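# Slide the wooden crate into the taped bay

## Task

Move the wooden crate along the table surface, without raising it or tilting it over, until it rests inside the bay marked with tape; then open the grippers and pull both hands clear of the crate, leaving it in the bay with no support from the robot.

## Robot and tools

ROBOT. Two six-joint arms, left_arm and right_arm, each with a two-finger parallel gripper. left_arm's base is at (-0.073, +0.452, 0) m and right_arm's at (-0.015, -0.620, 0) m. The names are arm labels only and do not match the sides of an image.

FRAMES. The scene frame has its origin on the table top between the arms, +x pointing out over the table, +z up, and left_arm on the +y side. In each gripper's own frame the fingers point along +z and close along x. end_effector_position is the point midway between the pads; the fingertips extend 17.5 mm past it. A pure rotation command pivots about that point. A flat block on the wrist sticks out about 9 cm toward the gripper's -y side and rotates with it, so keep it clear of the crate.

execute_actions(actions). actions is a list of up to 15 actions. Each action is a table of up to 15 rows, one row per 1/30 s control step, 15 steps (0.5 s) per action; a short table repeats its last row. An empty list just returns state and images. Each row is one list of 18 numbers in [-1, 1] covering both arms: left dx, dy, dz, rx, ry, rz, gripper position, force_limit, speed, then the same nine for the right arm. dx..rz are an offset, not a pose: they give the target relative to the gripper's measured pose at the start of that action (for a call's first action, the last pose reported), expressed in the gripper's own axes. Every row in an action counts from that same start, not from the row before. Scale: 1.0 = 0.6 m of translation or 180 degrees; rx, ry, rz form a single rotation vector. Per step the command is clipped to 70 mm and 16 degrees from the measured pose, so large offsets need several actions.

Gripper numbers (absolute, not offsets): position +1 = fully open (50 mm), about -0.65 = pads meet, -1 = close until an object stops them. force_limit: -1 about 20 N per pad, 0 about 102 N, +1 about 185 N (actual can be ~17% higher). speed: -1 = 20 mm/s, 0 = 85, +1 = 150. To leave a gripper unchanged, repeat its previous three numbers; a 0 is a real command. New force or speed only applies after a position change of at least 0.01.

move(target, speed, blocking). target is one 18-number row laid out as above; its pose part is an offset in each gripper's own axes from the pose in the latest result that showed one. The grippers travel straight toward their targets and finish together, taking 0.5 to 10 s (cut off at 10 s). speed is the top path speed in m/s, 0.002 to 0.5, default 0.25; rotation is capped at twice that in rad/s. Finger numbers are sent at the start. Paths ignore obstacles and the other arm, and grippers may lag or overshoot the speed near full extension. With blocking=false the result comes after 0.5 s; use wait(0) to check it, and call wait or stop before sending further rows or moves. The result adds a move: line: done, off_target, moving, held or fault, plus limits such as paced (command clipped) or held (a check blocked steps), and each gripper's remaining distance.

wait(seconds): 0 to 10 s, arms hold their last command; a running move continues. stop(): brakes a running move (needs stopping distance); fingers keep moving. zoom_image(camera, region): camera is cam_high, cam_left_wrist or cam_right_wrist; region [x0, y0, x1, y1] in pixels, at most 504 by 504. Images are 896x504; cam_high is a fixed overhead view, the wrist cameras ride on each hand. show_instructions(): shows the reference pages. read_manual(section="licences"): licence texts only. finished_scene(scene): ends the current scene, irreversibly; only call it once the crate sits in the bay on its own.

RESULT LINES. The state line gives each gripper's position (m), quaternion wxyz and velocities in the scene frame; reported positions can be off, more at long reach. Hand target lines show where the controller is now driving each gripper. pose unreachable means a clearance check altered or blocked that arm's command. object_status: 0 moving, 1 stopped while opening, 2 stopped while closing (holding), 3 reached the commanded opening or pads met. Opening in mm is roughly (250 - position_measured) x 0.202. MOTOR HOT warns of heating; OVER-TEMPERATURE FAULT means brakes were set until cooling.

ORDER. Look with cam_high (and zoom) to locate crate and tape. Place gripper(s) low against the crate side facing away from the bay, then push slowly and horizontally toward the bay. Contact near the crate's lower half and use modest speeds so it slides rather than tips. Do not close on it and lift. Once inside the bay, open the fingers if they touched it, back away, then raise the hands clear. For an arm meant to stay still, send the offset back to its desired pose in a reply's first call and zeros afterwards.

AVOID. Arms are stiff: commanding past a firm contact, or hitting fast, can trip a fault. Contact torque at a joint's load limit (waist/shoulder 299, elbow 140, wrist joints 39.6 N m) or any external force of 144 N stops that arm for 10 s and drops the rest of the call. Never let the arms collide or press on each other. Do not knock anything off the table, lift or tip the crate, or slam into it. Loose objects may occasionally get a brief push from outside, so recheck the crate before finishing. The simulation runs while you think, with the robot holding its last command.

Each tool is called by a JSON object that holds its "name" and its "arguments", one argument or row to a line.

Reference images:

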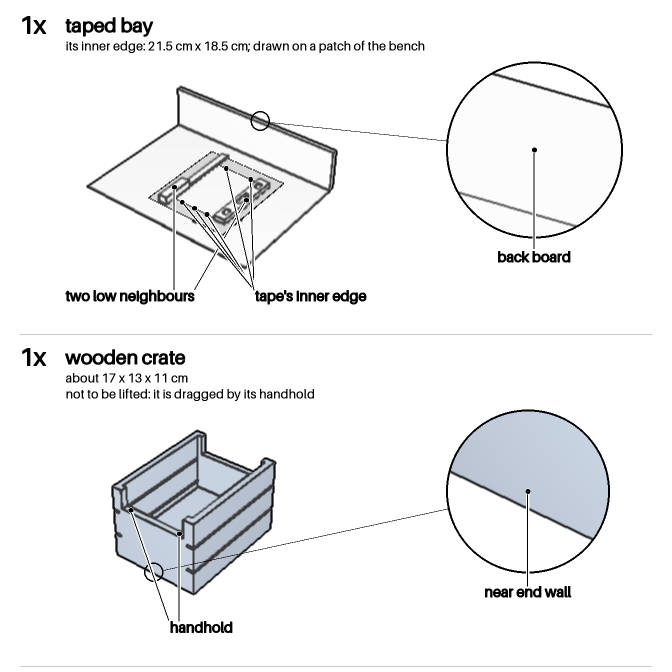

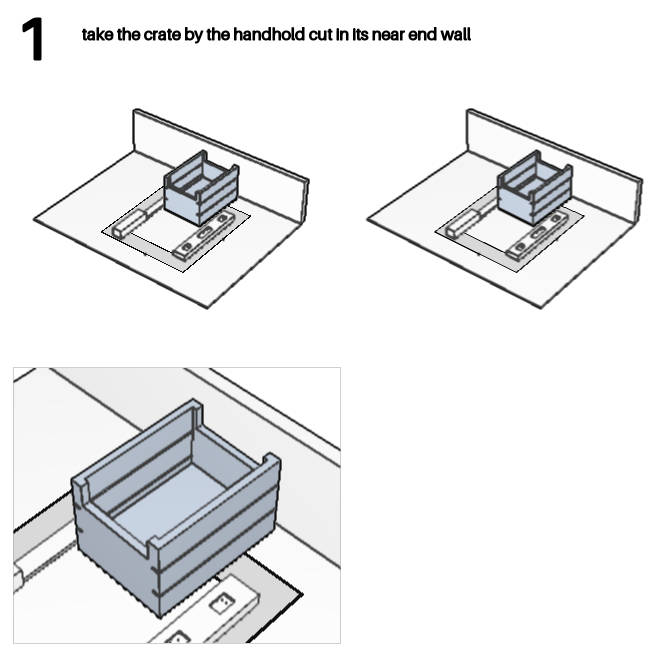

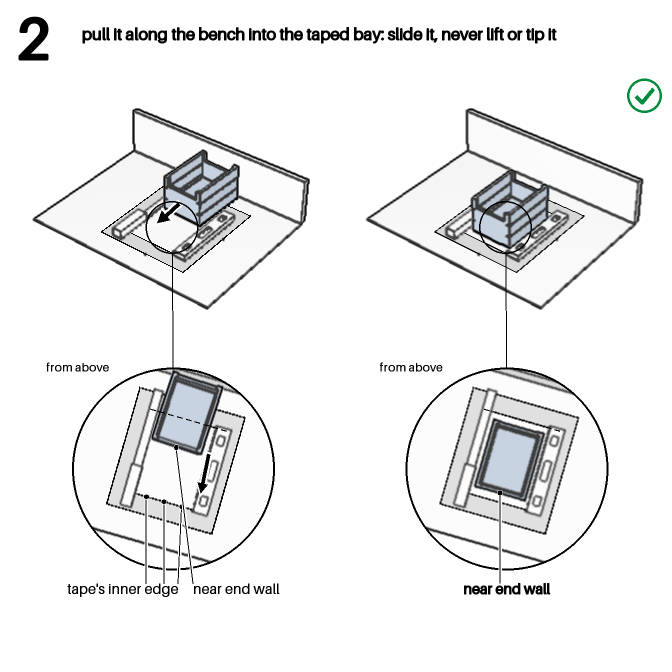

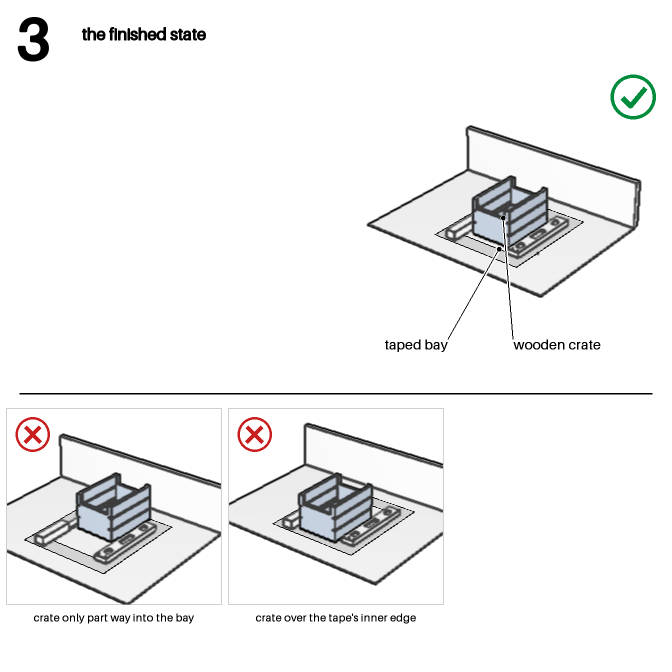

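## Session

{"name": "execute_actions", "arguments": {
  "actions": []
}}

Scene clock: 0.00 s.
left_arm: end_effector_position=(+0.4698, +1.0264, +0.3144) position_measured=3 object_status=3 end_effector_quat_wxyz=(-0.383, +0.538, +0.458, +0.595) end_effector_velocity=(-0.000, -0.000, -0.001) end_effector_angular_velocity=(-0.001, +0.002, +0.000) | right_arm: end_effector_position=(+0.9159, -0.1337, +0.2919) position_measured=3 object_status=3 end_effector_quat_wxyz=(-0.355, +0.558, -0.424, +0.619) end_effector_velocity=(+0.000, -0.000, -0.000) end_effector_angular_velocity=(+0.001, +0.000, -0.001)
Joint positions: left_arm=[ 0.523  0.311  2.126  2.195  1.111 -1.151] | right_arm=[ 0.509  0.686  1.605 -2.177  1.018 -1.066]
Joint velocities: left_arm=[-0.     0.     0.001 -0.    -0.    -0.   ] | right_arm=[-0.    -0.    -0.     0.001  0.    -0.   ]
Hand target (left_arm): +0.470, +1.026, +0.314; -0.383, +0.538, +0.458, +0.595
Hand target (right_arm): +0.916, -0.134, +0.292; -0.355, +0.558, -0.424, +0.619

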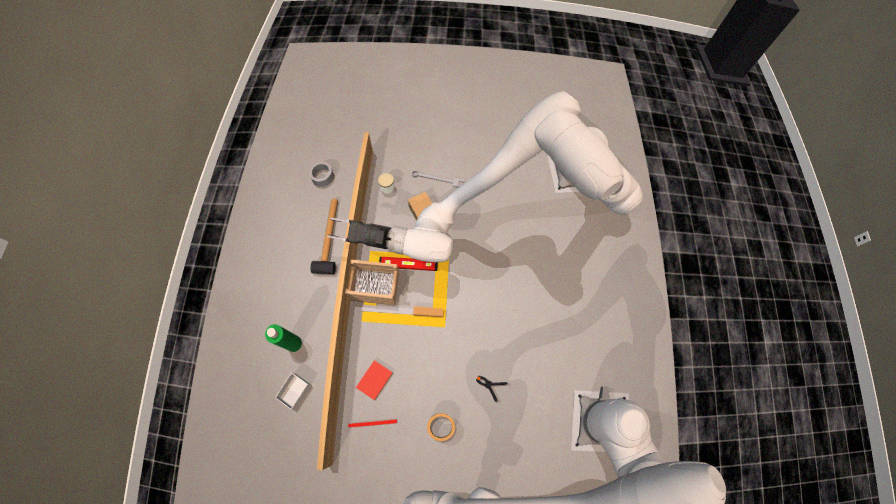

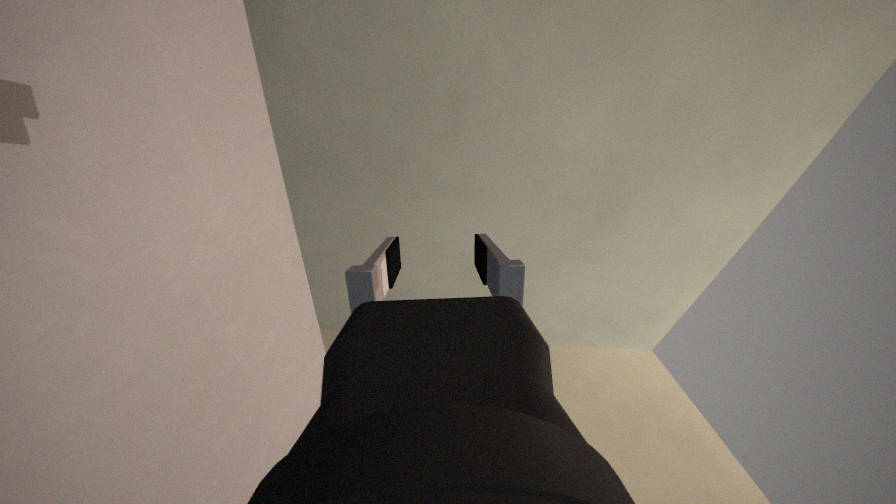

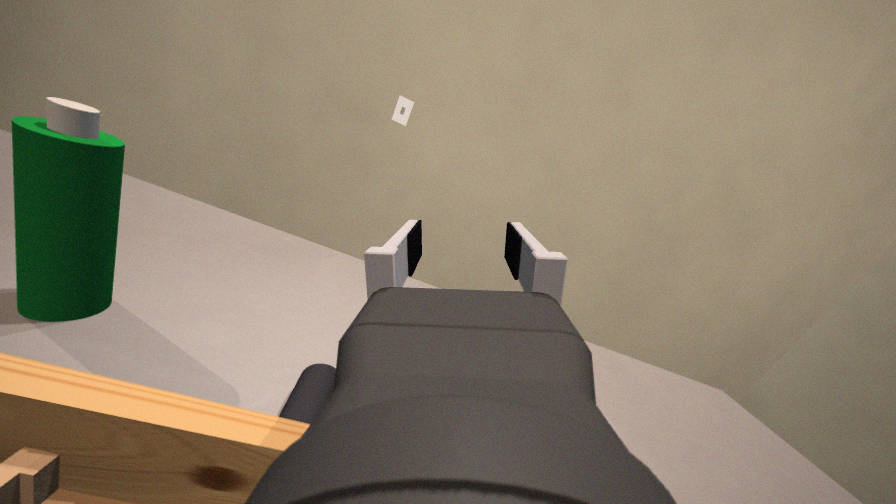

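{"name": "zoom_image", "arguments": {
  "camera": "cam_high",
  "region": [320,230,480,340]
}}

Region (320, 230, 480, 340) of cam_high's 896x504 image, scaled by 3.150, with more detail than that image has; it fills the top 346 rows of this view, and the rest is white.

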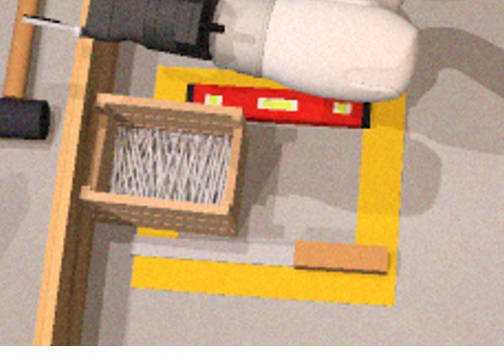

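{"name": "move", "arguments": {
  "target": [0,0,0,0,0,0,1,0,0,-0.147,0.0625,-0.284,-0.493,0.283,0.444,1,0,0],
  "speed": 0.4
}}

Scene clock: 14.17 s.
left_arm: end_effector_position=(+0.4698, +1.0264, +0.3144) position_measured=3 object_status=3 end_effector_quat_wxyz=(-0.383, +0.538, +0.458, +0.595) end_effector_velocity=(+0.000, +0.000, +0.001) end_effector_angular_velocity=(+0.001, -0.001, -0.000) | right_arm: end_effector_position=(+0.7570, -0.0456, +0.2201) position_measured=3 object_status=3 end_effector_quat_wxyz=(-0.000, +0.000, +1.000, +0.001) end_effector_velocity=(-0.000, +0.000, +0.000) end_effector_angular_velocity=(+0.001, +0.000, -0.000)
Joint positions: left_arm=[ 0.523  0.311  2.126  2.195  1.111 -1.151] | right_arm=[ 0.489  0.752  0.964  0.001  1.425 -0.946]
Joint velocities: left_arm=[ 0.    -0.001 -0.     0.    -0.    -0.   ] | right_arm=[-0.    -0.     0.     0.001 -0.     0.   ]
Hand target (left_arm): +0.470, +1.026, +0.314; -0.383, +0.538, +0.458, +0.595
Hand target (right_arm): +0.757, -0.046, +0.220; -0.000, +0.000, +1.000, +0.001
Off the commanded pose (left_arm): 0.000 m, 0 deg.
Off the commanded pose (right_arm): 0.000 m, 0 deg.
move: done
camera_calibration (this result's frames):
cam_left_wrist: T_world_to_cam=[[-0.108302, -0.00644757, 0.994097, -0.258216], [0.843948, -0.529072, 0.0885126, 0.128861], [0.525378, 0.848552, 0.062741, -0.984576], [0, 0, 0, 1]] pos_world=[0.380557, 0.901976, 0.307059]
cam_right_wrist: T_world_to_cam=[[-0.998465, -0.0192449, -0.0519365, 0.778222], [-0.0343167, 0.950979, 0.307347, 0.00171524], [0.0434756, 0.308657, -0.950179, 0.339174], [0, 0, 0, 1]] pos_world=[0.76234, -0.0913429, 0.362167]

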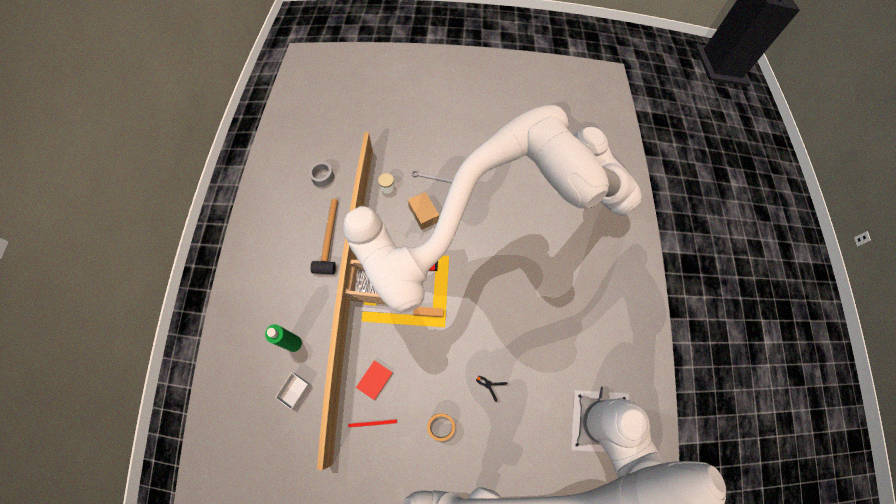

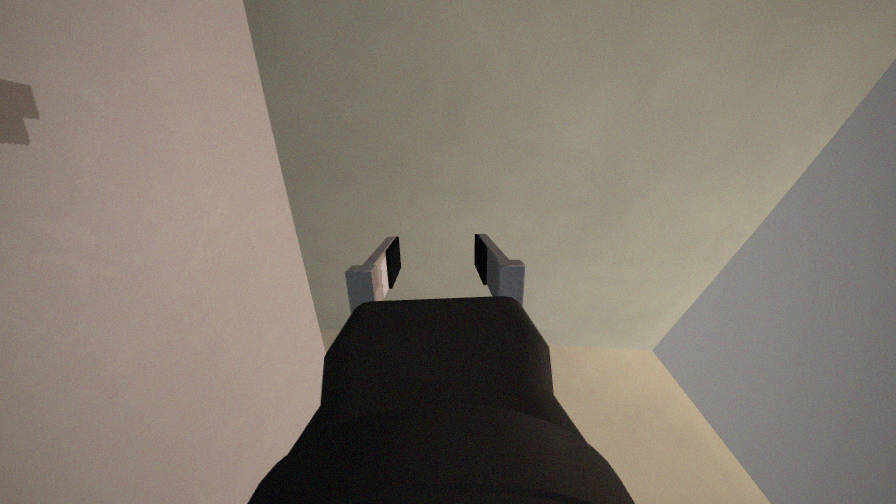

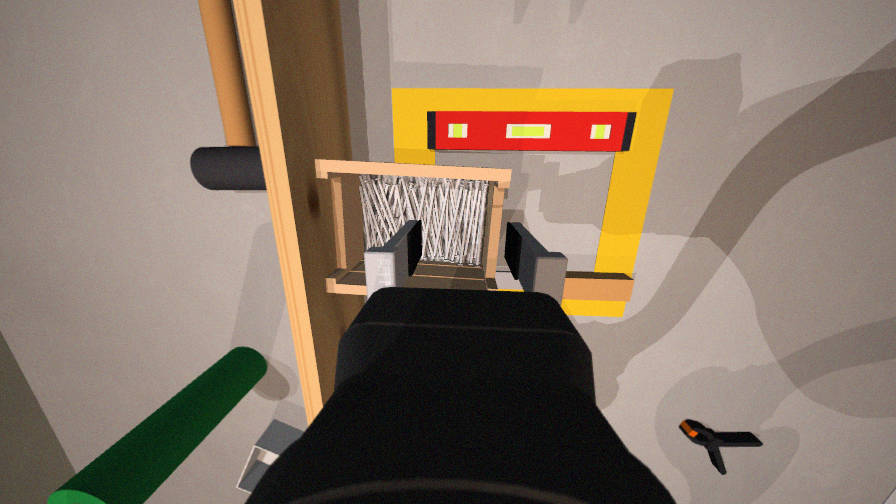

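{"name": "move", "arguments": {
  "target": [0,0,0,0,0,0,1,0,0,0.065,0.04,0.14,0,0,0,1,0,0]
}}

{"name": "move", "arguments": {
  "target": [0,0,0,0,0,0,1,0,0,0,0,0.088,0,0,0,1,0,0],
  "speed": 0.1
}}

Scene clock: 21.03 s.
left_arm: end_effector_position=(+0.4698, +1.0264, +0.3144) position_measured=3 object_status=3 end_effector_quat_wxyz=(-0.383, +0.538, +0.458, +0.595) end_effector_velocity=(+0.000, -0.000, -0.000) end_effector_angular_velocity=(-0.000, -0.000, -0.000) | right_arm: end_effector_position=(+0.7180, -0.0214, +0.1362) position_measured=3 object_status=3 end_effector_quat_wxyz=(-0.000, +0.000, +1.000, +0.001) end_effector_velocity=(-0.000, -0.000, -0.001) end_effector_angular_velocity=(+0.001, +0.001, -0.001)
Joint positions: left_arm=[ 0.523  0.311  2.126  2.195  1.111 -1.151] | right_arm=[ 0.533  0.759  1.106  0.001  1.276 -0.902]
Joint velocities: left_arm=[-0.  0.  0. -0. -0. -0.] | right_arm=[-0.     0.     0.001  0.001 -0.     0.   ]
Hand target (left_arm): +0.470, +1.026, +0.314; -0.383, +0.538, +0.458, +0.595
Hand target (right_arm): +0.718, -0.021, +0.136; -0.000, +0.000, +1.000, +0.001
Off the commanded pose (left_arm): 0.000 m, 0 deg.
Off the commanded pose (right_arm): 0.000 m, 0 deg.
move: done
camera_calibration (this result's frames):
cam_left_wrist: T_world_to_cam=[[-0.108302, -0.0064477, 0.994097, -0.258216], [0.843948, -0.529072, 0.0885126, 0.128861], [0.525378, 0.848552, 0.0627412, -0.984576], [0, 0, 0, 1]] pos_world=[0.380557, 0.901976, 0.307059]
cam_right_wrist: T_world_to_cam=[[-0.998472, -0.0192037, -0.0518174, 0.735369], [-0.0342465, 0.95094, 0.307475, 0.00314723], [0.0433706, 0.30878, -0.950144, 0.253715], [0, 0, 0, 1]] pos_world=[0.723349, -0.067213, 0.278203]

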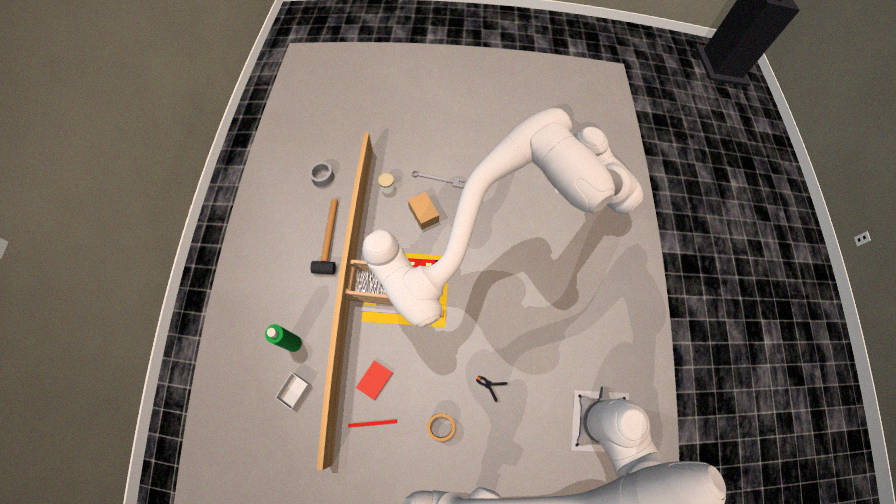

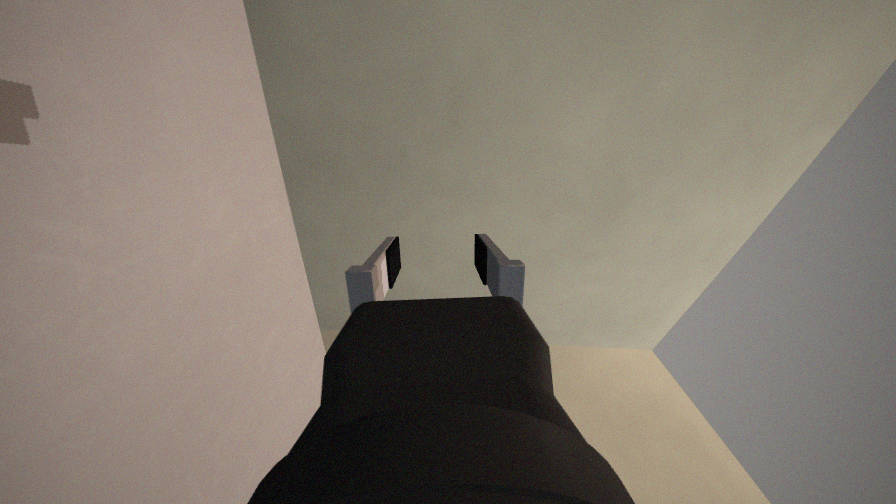

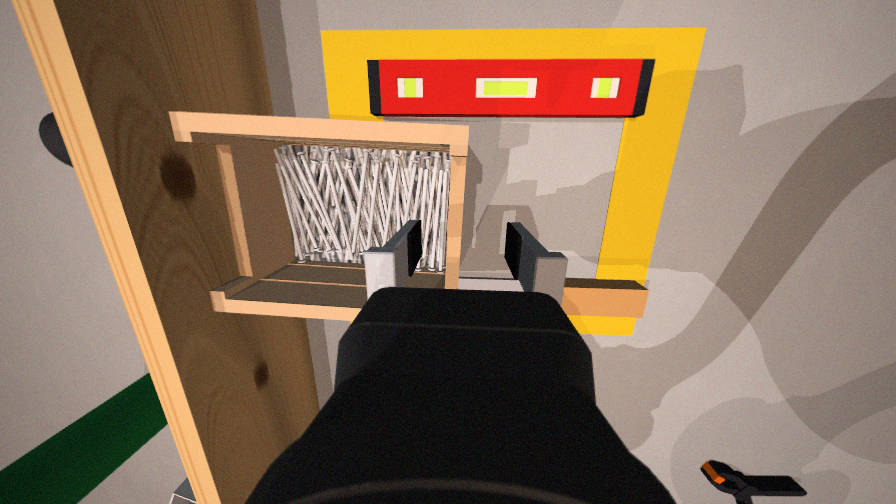

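Scene clock: 21.87 s.
left_arm: end_effector_position=(+0.4698, +1.0264, +0.3144) position_measured=3 object_status=3 end_effector_quat_wxyz=(-0.383, +0.538, +0.458, +0.595) end_effector_velocity=(+0.000, -0.000, +0.001) end_effector_angular_velocity=(+0.001, -0.002, -0.001) | right_arm: end_effector_position=(+0.7180, -0.0214, +0.0834) position_measured=3 object_status=3 end_effector_quat_wxyz=(-0.000, +0.000, +1.000, +0.001) end_effector_velocity=(+0.000, -0.000, +0.000) end_effector_angular_velocity=(-0.001, -0.001, +0.000)
Joint positions: left_arm=[ 0.523  0.311  2.126  2.195  1.111 -1.151] | right_arm=[ 0.533  0.79   1.15   0.001  1.201 -0.902]
Joint velocities: left_arm=[-0.    -0.001 -0.001  0.     0.    -0.   ] | right_arm=[-0.    -0.     0.    -0.001 -0.    -0.   ]
Hand target (left_arm): +0.470, +1.026, +0.314; -0.383, +0.538, +0.458, +0.595
Hand target (right_arm): +0.718, -0.021, +0.083; -0.000, +0.000, +1.000, +0.001
Off the commanded pose (left_arm): 0.000 m, 0 deg.
Off the commanded pose (right_arm): 0.000 m, 0 deg.
move: done
camera_calibration (this result's frames):
cam_left_wrist: T_world_to_cam=[[-0.108302, -0.00644759, 0.994097, -0.258216], [0.843948, -0.529072, 0.0885126, 0.128861], [0.525378, 0.848552, 0.0627411, -0.984576], [0, 0, 0, 1]] pos_world=[0.380557, 0.901976, 0.307059]
cam_right_wrist: T_world_to_cam=[[-0.998469, -0.0191987, -0.0518683, 0.732605], [-0.0342574, 0.95094, 0.307474, 0.0193119], [0.0434205, 0.30878, -0.950142, 0.20353], [0, 0, 0, 1]] pos_world=[0.723307, -0.0671455, 0.225444]

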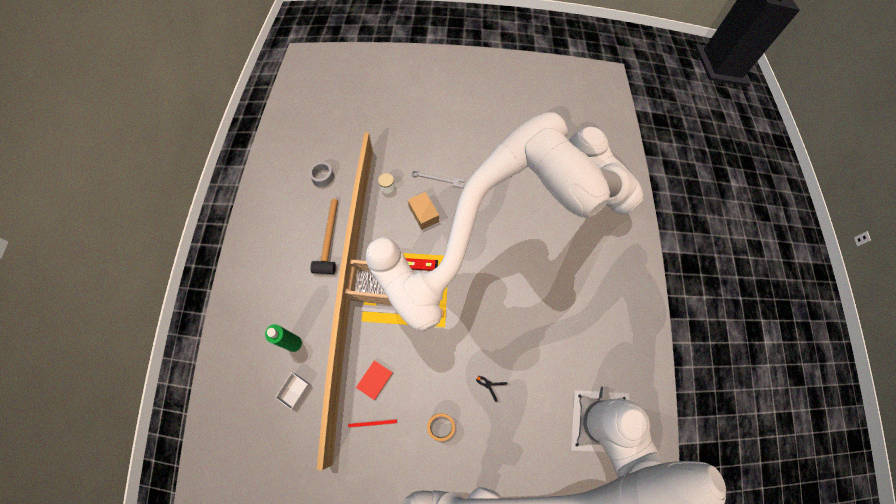

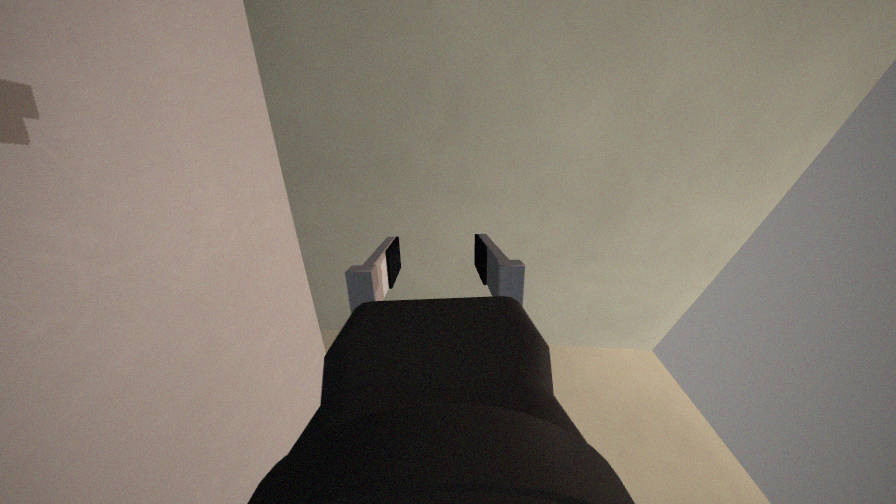

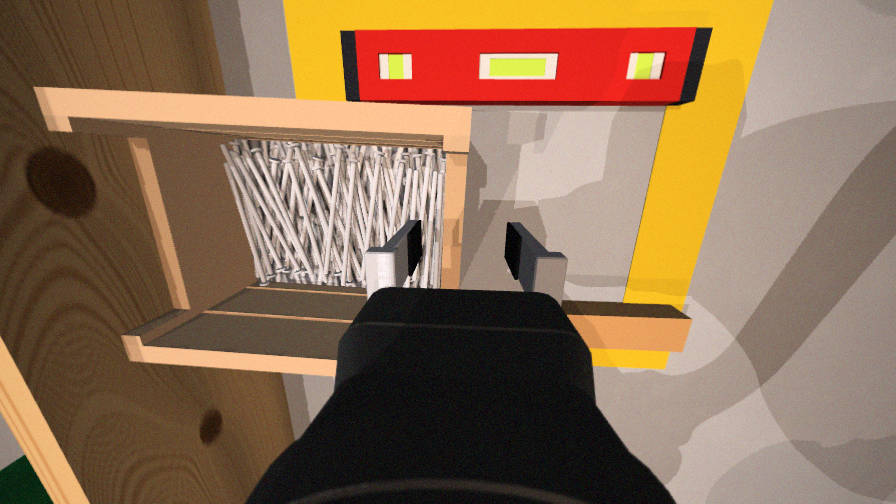

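{"name": "move", "arguments": {
  "target": [0,0,0,0,0,0,1,0,0,0.018,0,0.018,0,0,0,1,0,0],
  "speed": 0.05
}}

{"name": "move", "arguments": {
  "target": [0,0,0,0,0,0,1,0,0,0.202,-0.004,0,0,0,0,1,0,0],
  "speed": 0.05
}}

{"name": "move", "arguments": {
  "target": [0,0,0,0,0,0,1,0,0,-0.025,0,0,0,0,0,1,0,0]
}}

{"name": "move", "arguments": {
  "target": [0,0,0,0,0,0,1,0,0,-0.02,0,-0.3,0,0,0,1,0,0]
}}

Scene clock: 27.50 s.
left_arm: end_effector_position=(+0.4698, +1.0264, +0.3144) position_measured=3 object_status=3 end_effector_quat_wxyz=(-0.383, +0.538, +0.458, +0.595) end_effector_velocity=(-0.000, +0.000, +0.001) end_effector_angular_velocity=(+0.000, -0.001, +0.000) | right_arm: end_effector_position=(+0.7072, -0.0213, +0.0726) position_measured=3 object_status=3 end_effector_quat_wxyz=(-0.000, +0.000, +1.000, +0.001) end_effector_velocity=(-0.000, +0.000, -0.000) end_effector_angular_velocity=(+0.001, +0.001, -0.000)
Joint positions: left_arm=[ 0.523  0.311  2.126  2.195  1.111 -1.151] | right_arm=[ 0.54   0.784  1.182  0.001  1.175 -0.895]
Joint velocities: left_arm=[ 0.    -0.001  0.     0.     0.    -0.   ] | right_arm=[ 0.    -0.     0.     0.001 -0.     0.   ]
Hand target (left_arm): +0.470, +1.026, +0.314; -0.383, +0.538, +0.458, +0.595
Hand target (right_arm): +0.707, -0.021, +0.073; -0.000, +0.000, +1.000, +0.001
Off the commanded pose (left_arm): 0.000 m, 0 deg.
Off the commanded pose (right_arm): 0.000 m, 0 deg.
move: done
camera_calibration (this result's frames):
cam_left_wrist: T_world_to_cam=[[-0.108302, -0.00644766, 0.994097, -0.258215], [0.843948, -0.529072, 0.0885127, 0.128861], [0.525378, 0.848552, 0.0627412, -0.984576], [0, 0, 0, 1]] pos_world=[0.380557, 0.901976, 0.307059]
cam_right_wrist: T_world_to_cam=[[-0.99847, -0.0191895, -0.0518563, 0.72126], [-0.0342467, 0.950927, 0.307513, 0.0222122], [0.0434105, 0.308819, -0.95013, 0.193753], [0, 0, 0, 1]] pos_world=[0.712507, -0.0671163, 0.214662]

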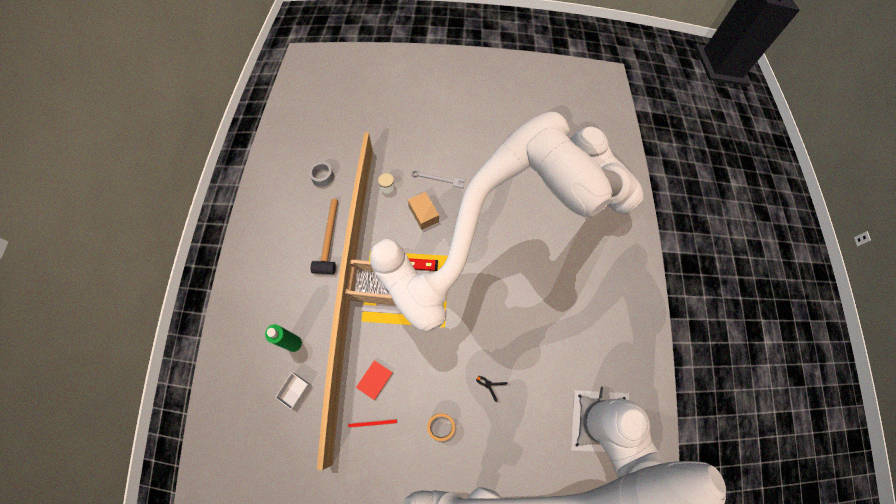

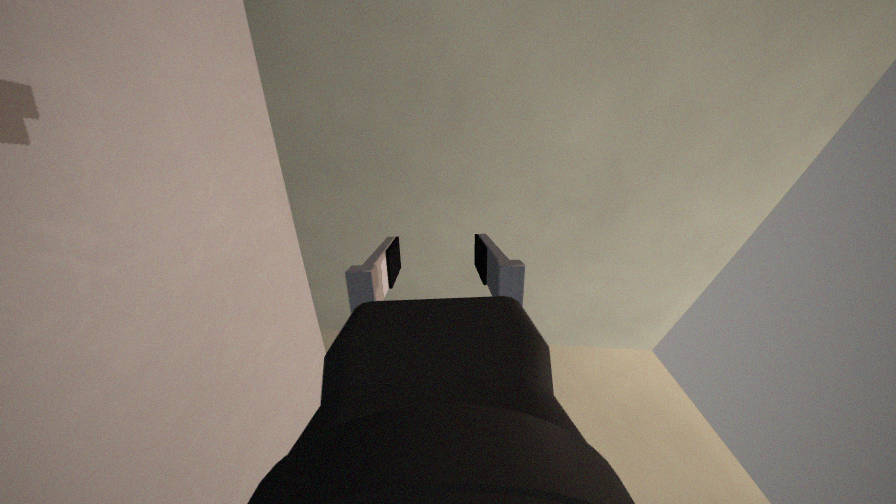

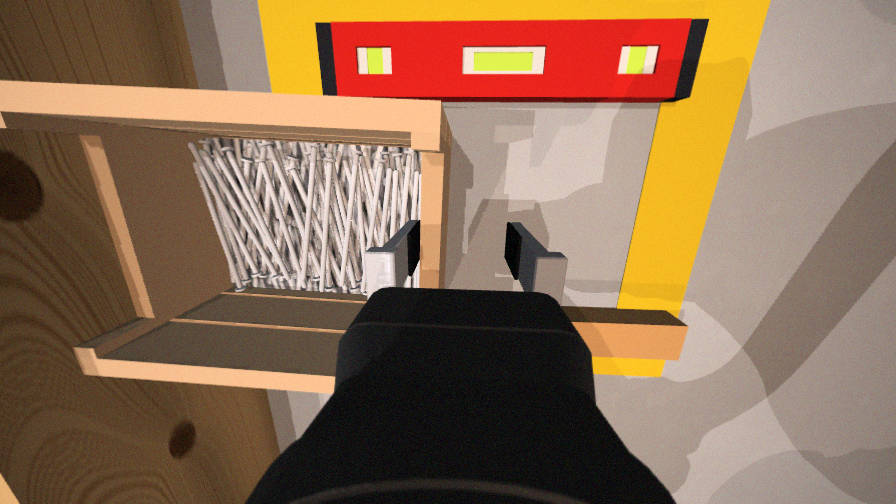

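Scene clock: 30.20 s.
left_arm: end_effector_position=(+0.4698, +1.0264, +0.3144) position_measured=3 object_status=3 end_effector_quat_wxyz=(-0.383, +0.538, +0.458, +0.595) end_effector_velocity=(-0.000, +0.000, +0.001) end_effector_angular_velocity=(+0.001, -0.002, +0.000) | right_arm: end_effector_position=(+0.5860, -0.0235, +0.0728) position_measured=3 object_status=3 end_effector_quat_wxyz=(-0.000, +0.000, +1.000, +0.001) end_effector_velocity=(+0.001, -0.001, -0.000) end_effector_angular_velocity=(-0.001, -0.001, +0.000)
Joint positions: left_arm=[ 0.523  0.311  2.126  2.195  1.111 -1.151] | right_arm=[ 0.626  0.648  1.427  0.002  1.066 -0.81 ]
Joint velocities: left_arm=[ 0.    -0.002 -0.    -0.    -0.    -0.   ] | right_arm=[-0.001 -0.     0.    -0.002  0.    -0.   ]
Hand target (left_arm): +0.470, +1.026, +0.314; -0.383, +0.538, +0.458, +0.595
Hand target (right_arm): +0.586, -0.024, +0.073; -0.000, +0.000, +1.000, +0.001
Off the commanded pose (left_arm): 0.000 m, 0 deg.
Off the commanded pose (right_arm): 0.000 m, 0 deg.
move: done
camera_calibration (this result's frames):
cam_left_wrist: T_world_to_cam=[[-0.108302, -0.00644762, 0.994097, -0.258215], [0.843948, -0.529072, 0.0885128, 0.128861], [0.525378, 0.848552, 0.0627412, -0.984576], [0, 0, 0, 1]] pos_world=[0.380557, 0.901976, 0.307059]
cam_right_wrist: T_world_to_cam=[[-0.998474, -0.0191705, -0.051795, 0.600216], [-0.0342193, 0.95086, 0.307725, 0.0200491], [0.0433505, 0.309028, -0.950064, 0.199825], [0, 0, 0, 1]] pos_world=[0.591323, -0.0693089, 0.214765]

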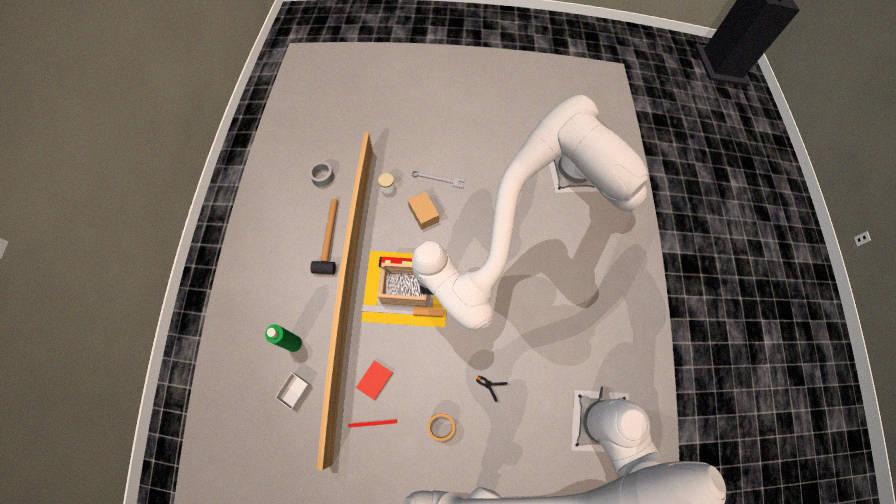

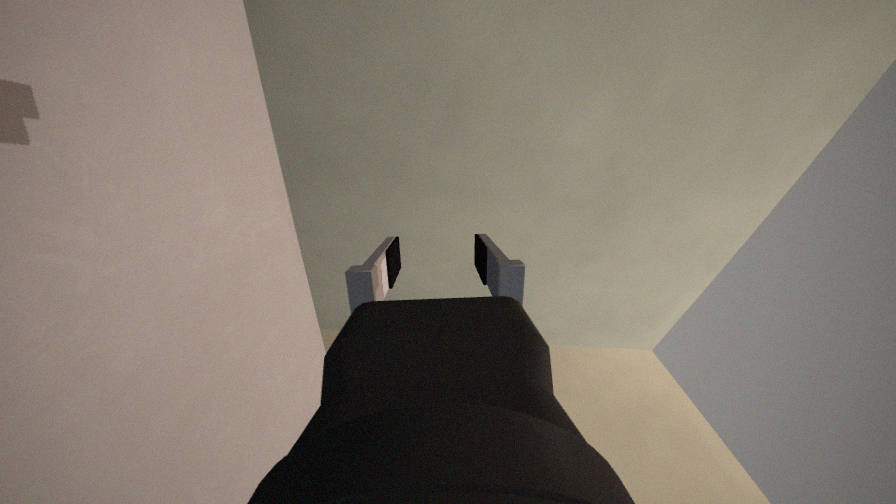

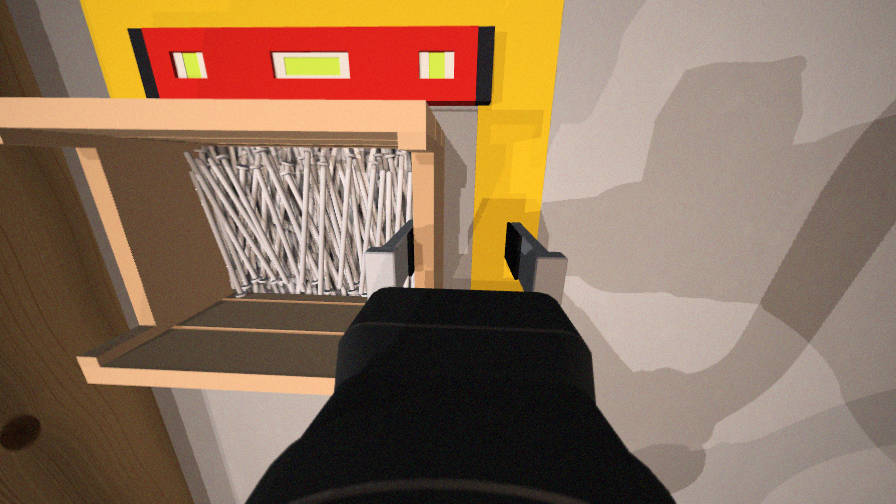

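Scene clock: 30.90 s.
left_arm: end_effector_position=(+0.4698, +1.0264, +0.3144) position_measured=3 object_status=3 end_effector_quat_wxyz=(-0.383, +0.538, +0.458, +0.595) end_effector_velocity=(-0.000, +0.000, +0.002) end_effector_angular_velocity=(+0.001, -0.002, +0.001) | right_arm: end_effector_position=(+0.6010, -0.0235, +0.0727) position_measured=3 object_status=3 end_effector_quat_wxyz=(-0.000, +0.000, +1.000, +0.001) end_effector_velocity=(+0.001, -0.000, +0.000) end_effector_angular_velocity=(+0.001, +0.000, -0.001)
Joint positions: left_arm=[ 0.523  0.311  2.126  2.195  1.111 -1.151] | right_arm=[ 0.614  0.663  1.4    0.002  1.077 -0.821]
Joint velocities: left_arm=[ 0.001 -0.002 -0.    -0.    -0.     0.   ] | right_arm=[-0.001 -0.    -0.     0.001  0.    -0.   ]
Hand target (left_arm): +0.470, +1.026, +0.314; -0.383, +0.538, +0.458, +0.595
Hand target (right_arm): +0.601, -0.024, +0.073; -0.000, +0.000, +1.000, +0.001
Off the commanded pose (left_arm): 0.000 m, 0 deg.
Off the commanded pose (right_arm): 0.000 m, 0 deg.
move: done
camera_calibration (this result's frames):
cam_left_wrist: T_world_to_cam=[[-0.108302, -0.00644757, 0.994097, -0.258216], [0.843948, -0.529072, 0.0885126, 0.128861], [0.525378, 0.848552, 0.062741, -0.984576], [0, 0, 0, 1]] pos_world=[0.380557, 0.901976, 0.307059]
cam_right_wrist: T_world_to_cam=[[-0.998474, -0.0191624, -0.0518018, 0.615179], [-0.0342139, 0.950858, 0.30773, 0.0205739], [0.0433593, 0.309032, -0.950063, 0.199167], [0, 0, 0, 1]] pos_world=[0.606308, -0.0693236, 0.214757]

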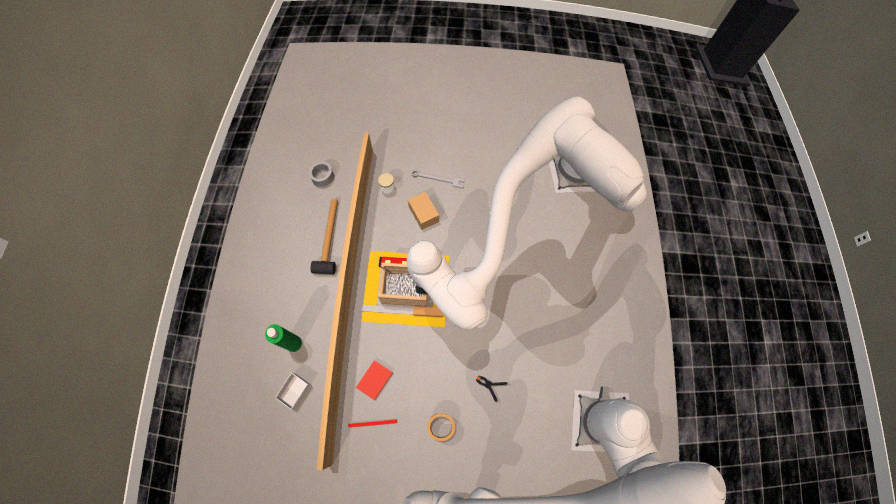

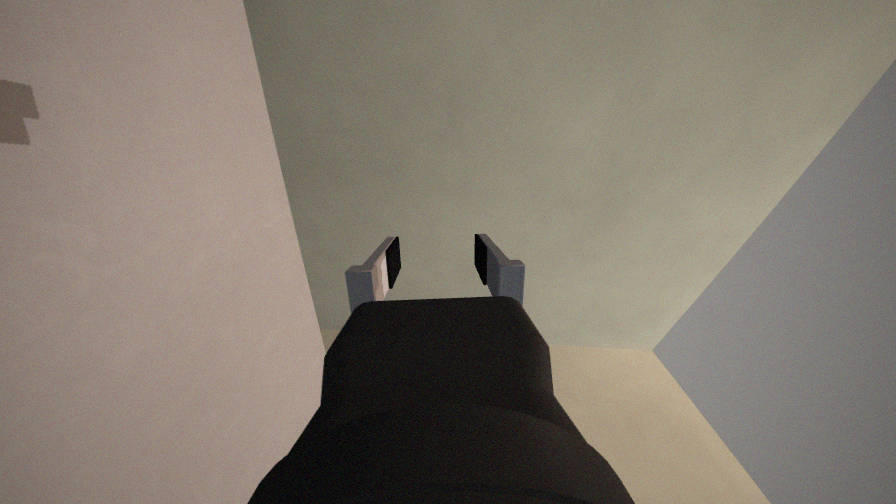

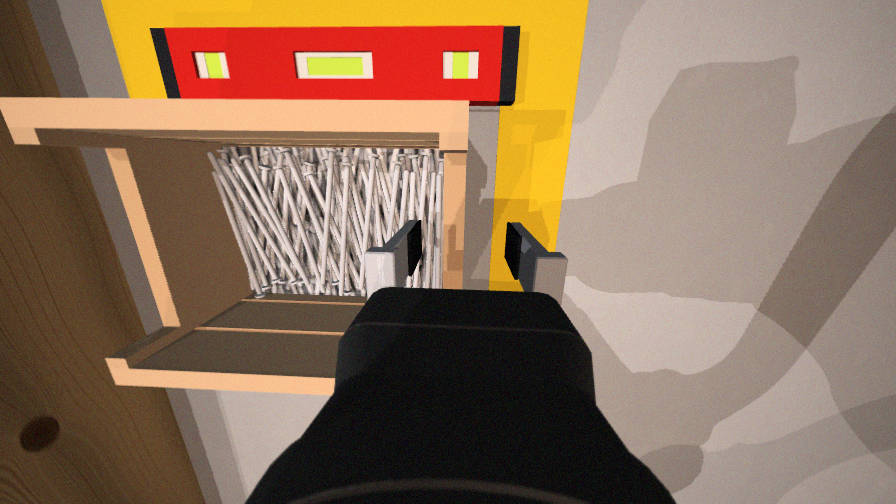

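Scene clock: 31.97 s.
left_arm: end_effector_position=(+0.4698, +1.0264, +0.3144) position_measured=3 object_status=3 end_effector_quat_wxyz=(-0.383, +0.538, +0.458, +0.595) end_effector_velocity=(+0.000, +0.000, -0.000) end_effector_angular_velocity=(-0.000, -0.000, -0.000) | right_arm: end_effector_position=(+0.6132, -0.0238, +0.2527) position_measured=3 object_status=3 end_effector_quat_wxyz=(-0.000, +0.000, +1.000, +0.001) end_effector_velocity=(-0.000, +0.000, +0.000) end_effector_angular_velocity=(+0.000, -0.000, +0.000)
Joint positions: left_arm=[ 0.523  0.311  2.126  2.195  1.111 -1.151] | right_arm=[ 0.604  0.573  1.209  0.001  1.359 -0.83 ]
Joint velocities: left_arm=[-0.     0.001 -0.001 -0.    -0.    -0.   ] | right_arm=[ 0.     0.    -0.001  0.     0.     0.   ]
Hand target (left_arm): +0.470, +1.026, +0.314; -0.383, +0.538, +0.458, +0.595
Hand target (right_arm): +0.613, -0.024, +0.253; -0.000, +0.000, +1.000, +0.001
Off the commanded pose (left_arm): 0.000 m, 0 deg.
Off the commanded pose (right_arm): 0.000 m, 0 deg.
move: done
camera_calibration (this result's frames):
cam_left_wrist: T_world_to_cam=[[-0.108302, -0.0064477, 0.994097, -0.258216], [0.843948, -0.529072, 0.0885125, 0.128861], [0.525378, 0.848552, 0.0627411, -0.984576], [0, 0, 0, 1]] pos_world=[0.380557, 0.901976, 0.307059]
cam_right_wrist: T_world_to_cam=[[-0.998473, -0.0190933, -0.0518357, 0.636648], [-0.0341561, 0.950879, 0.307673, -0.0341317], [0.043415, 0.308974, -0.950079, 0.369673], [0, 0, 0, 1]] pos_world=[0.618461, -0.0696085, 0.394721]

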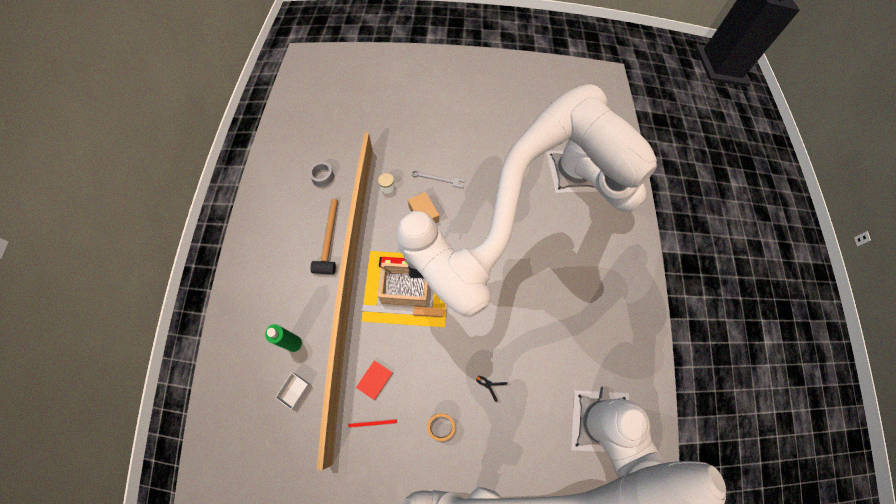

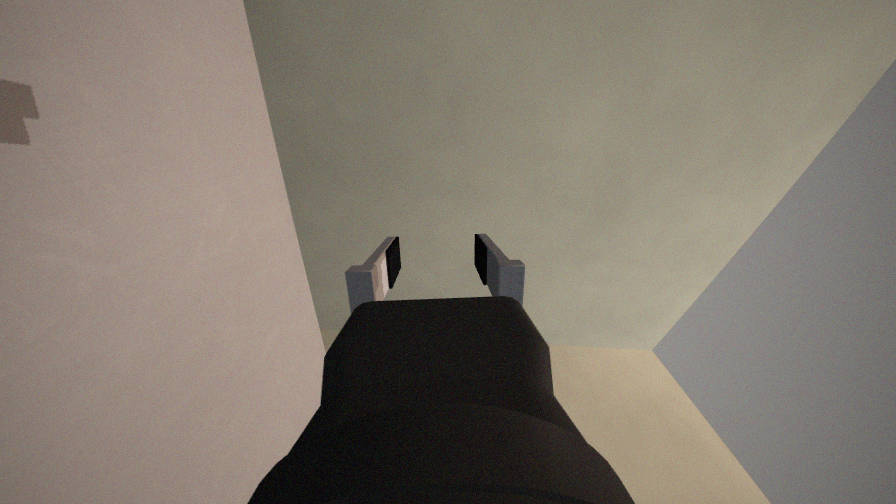

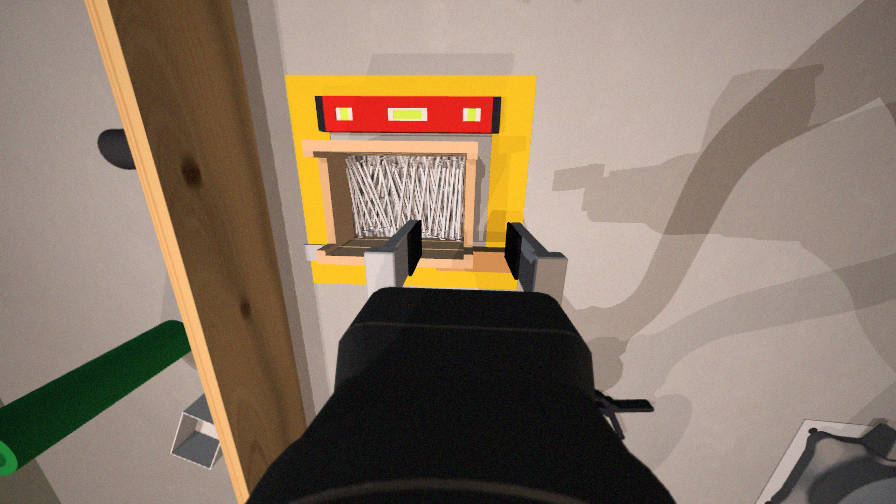

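{"name": "finished_scene", "arguments": {
  "scene": 1
}}

The scene is finished: the task was done.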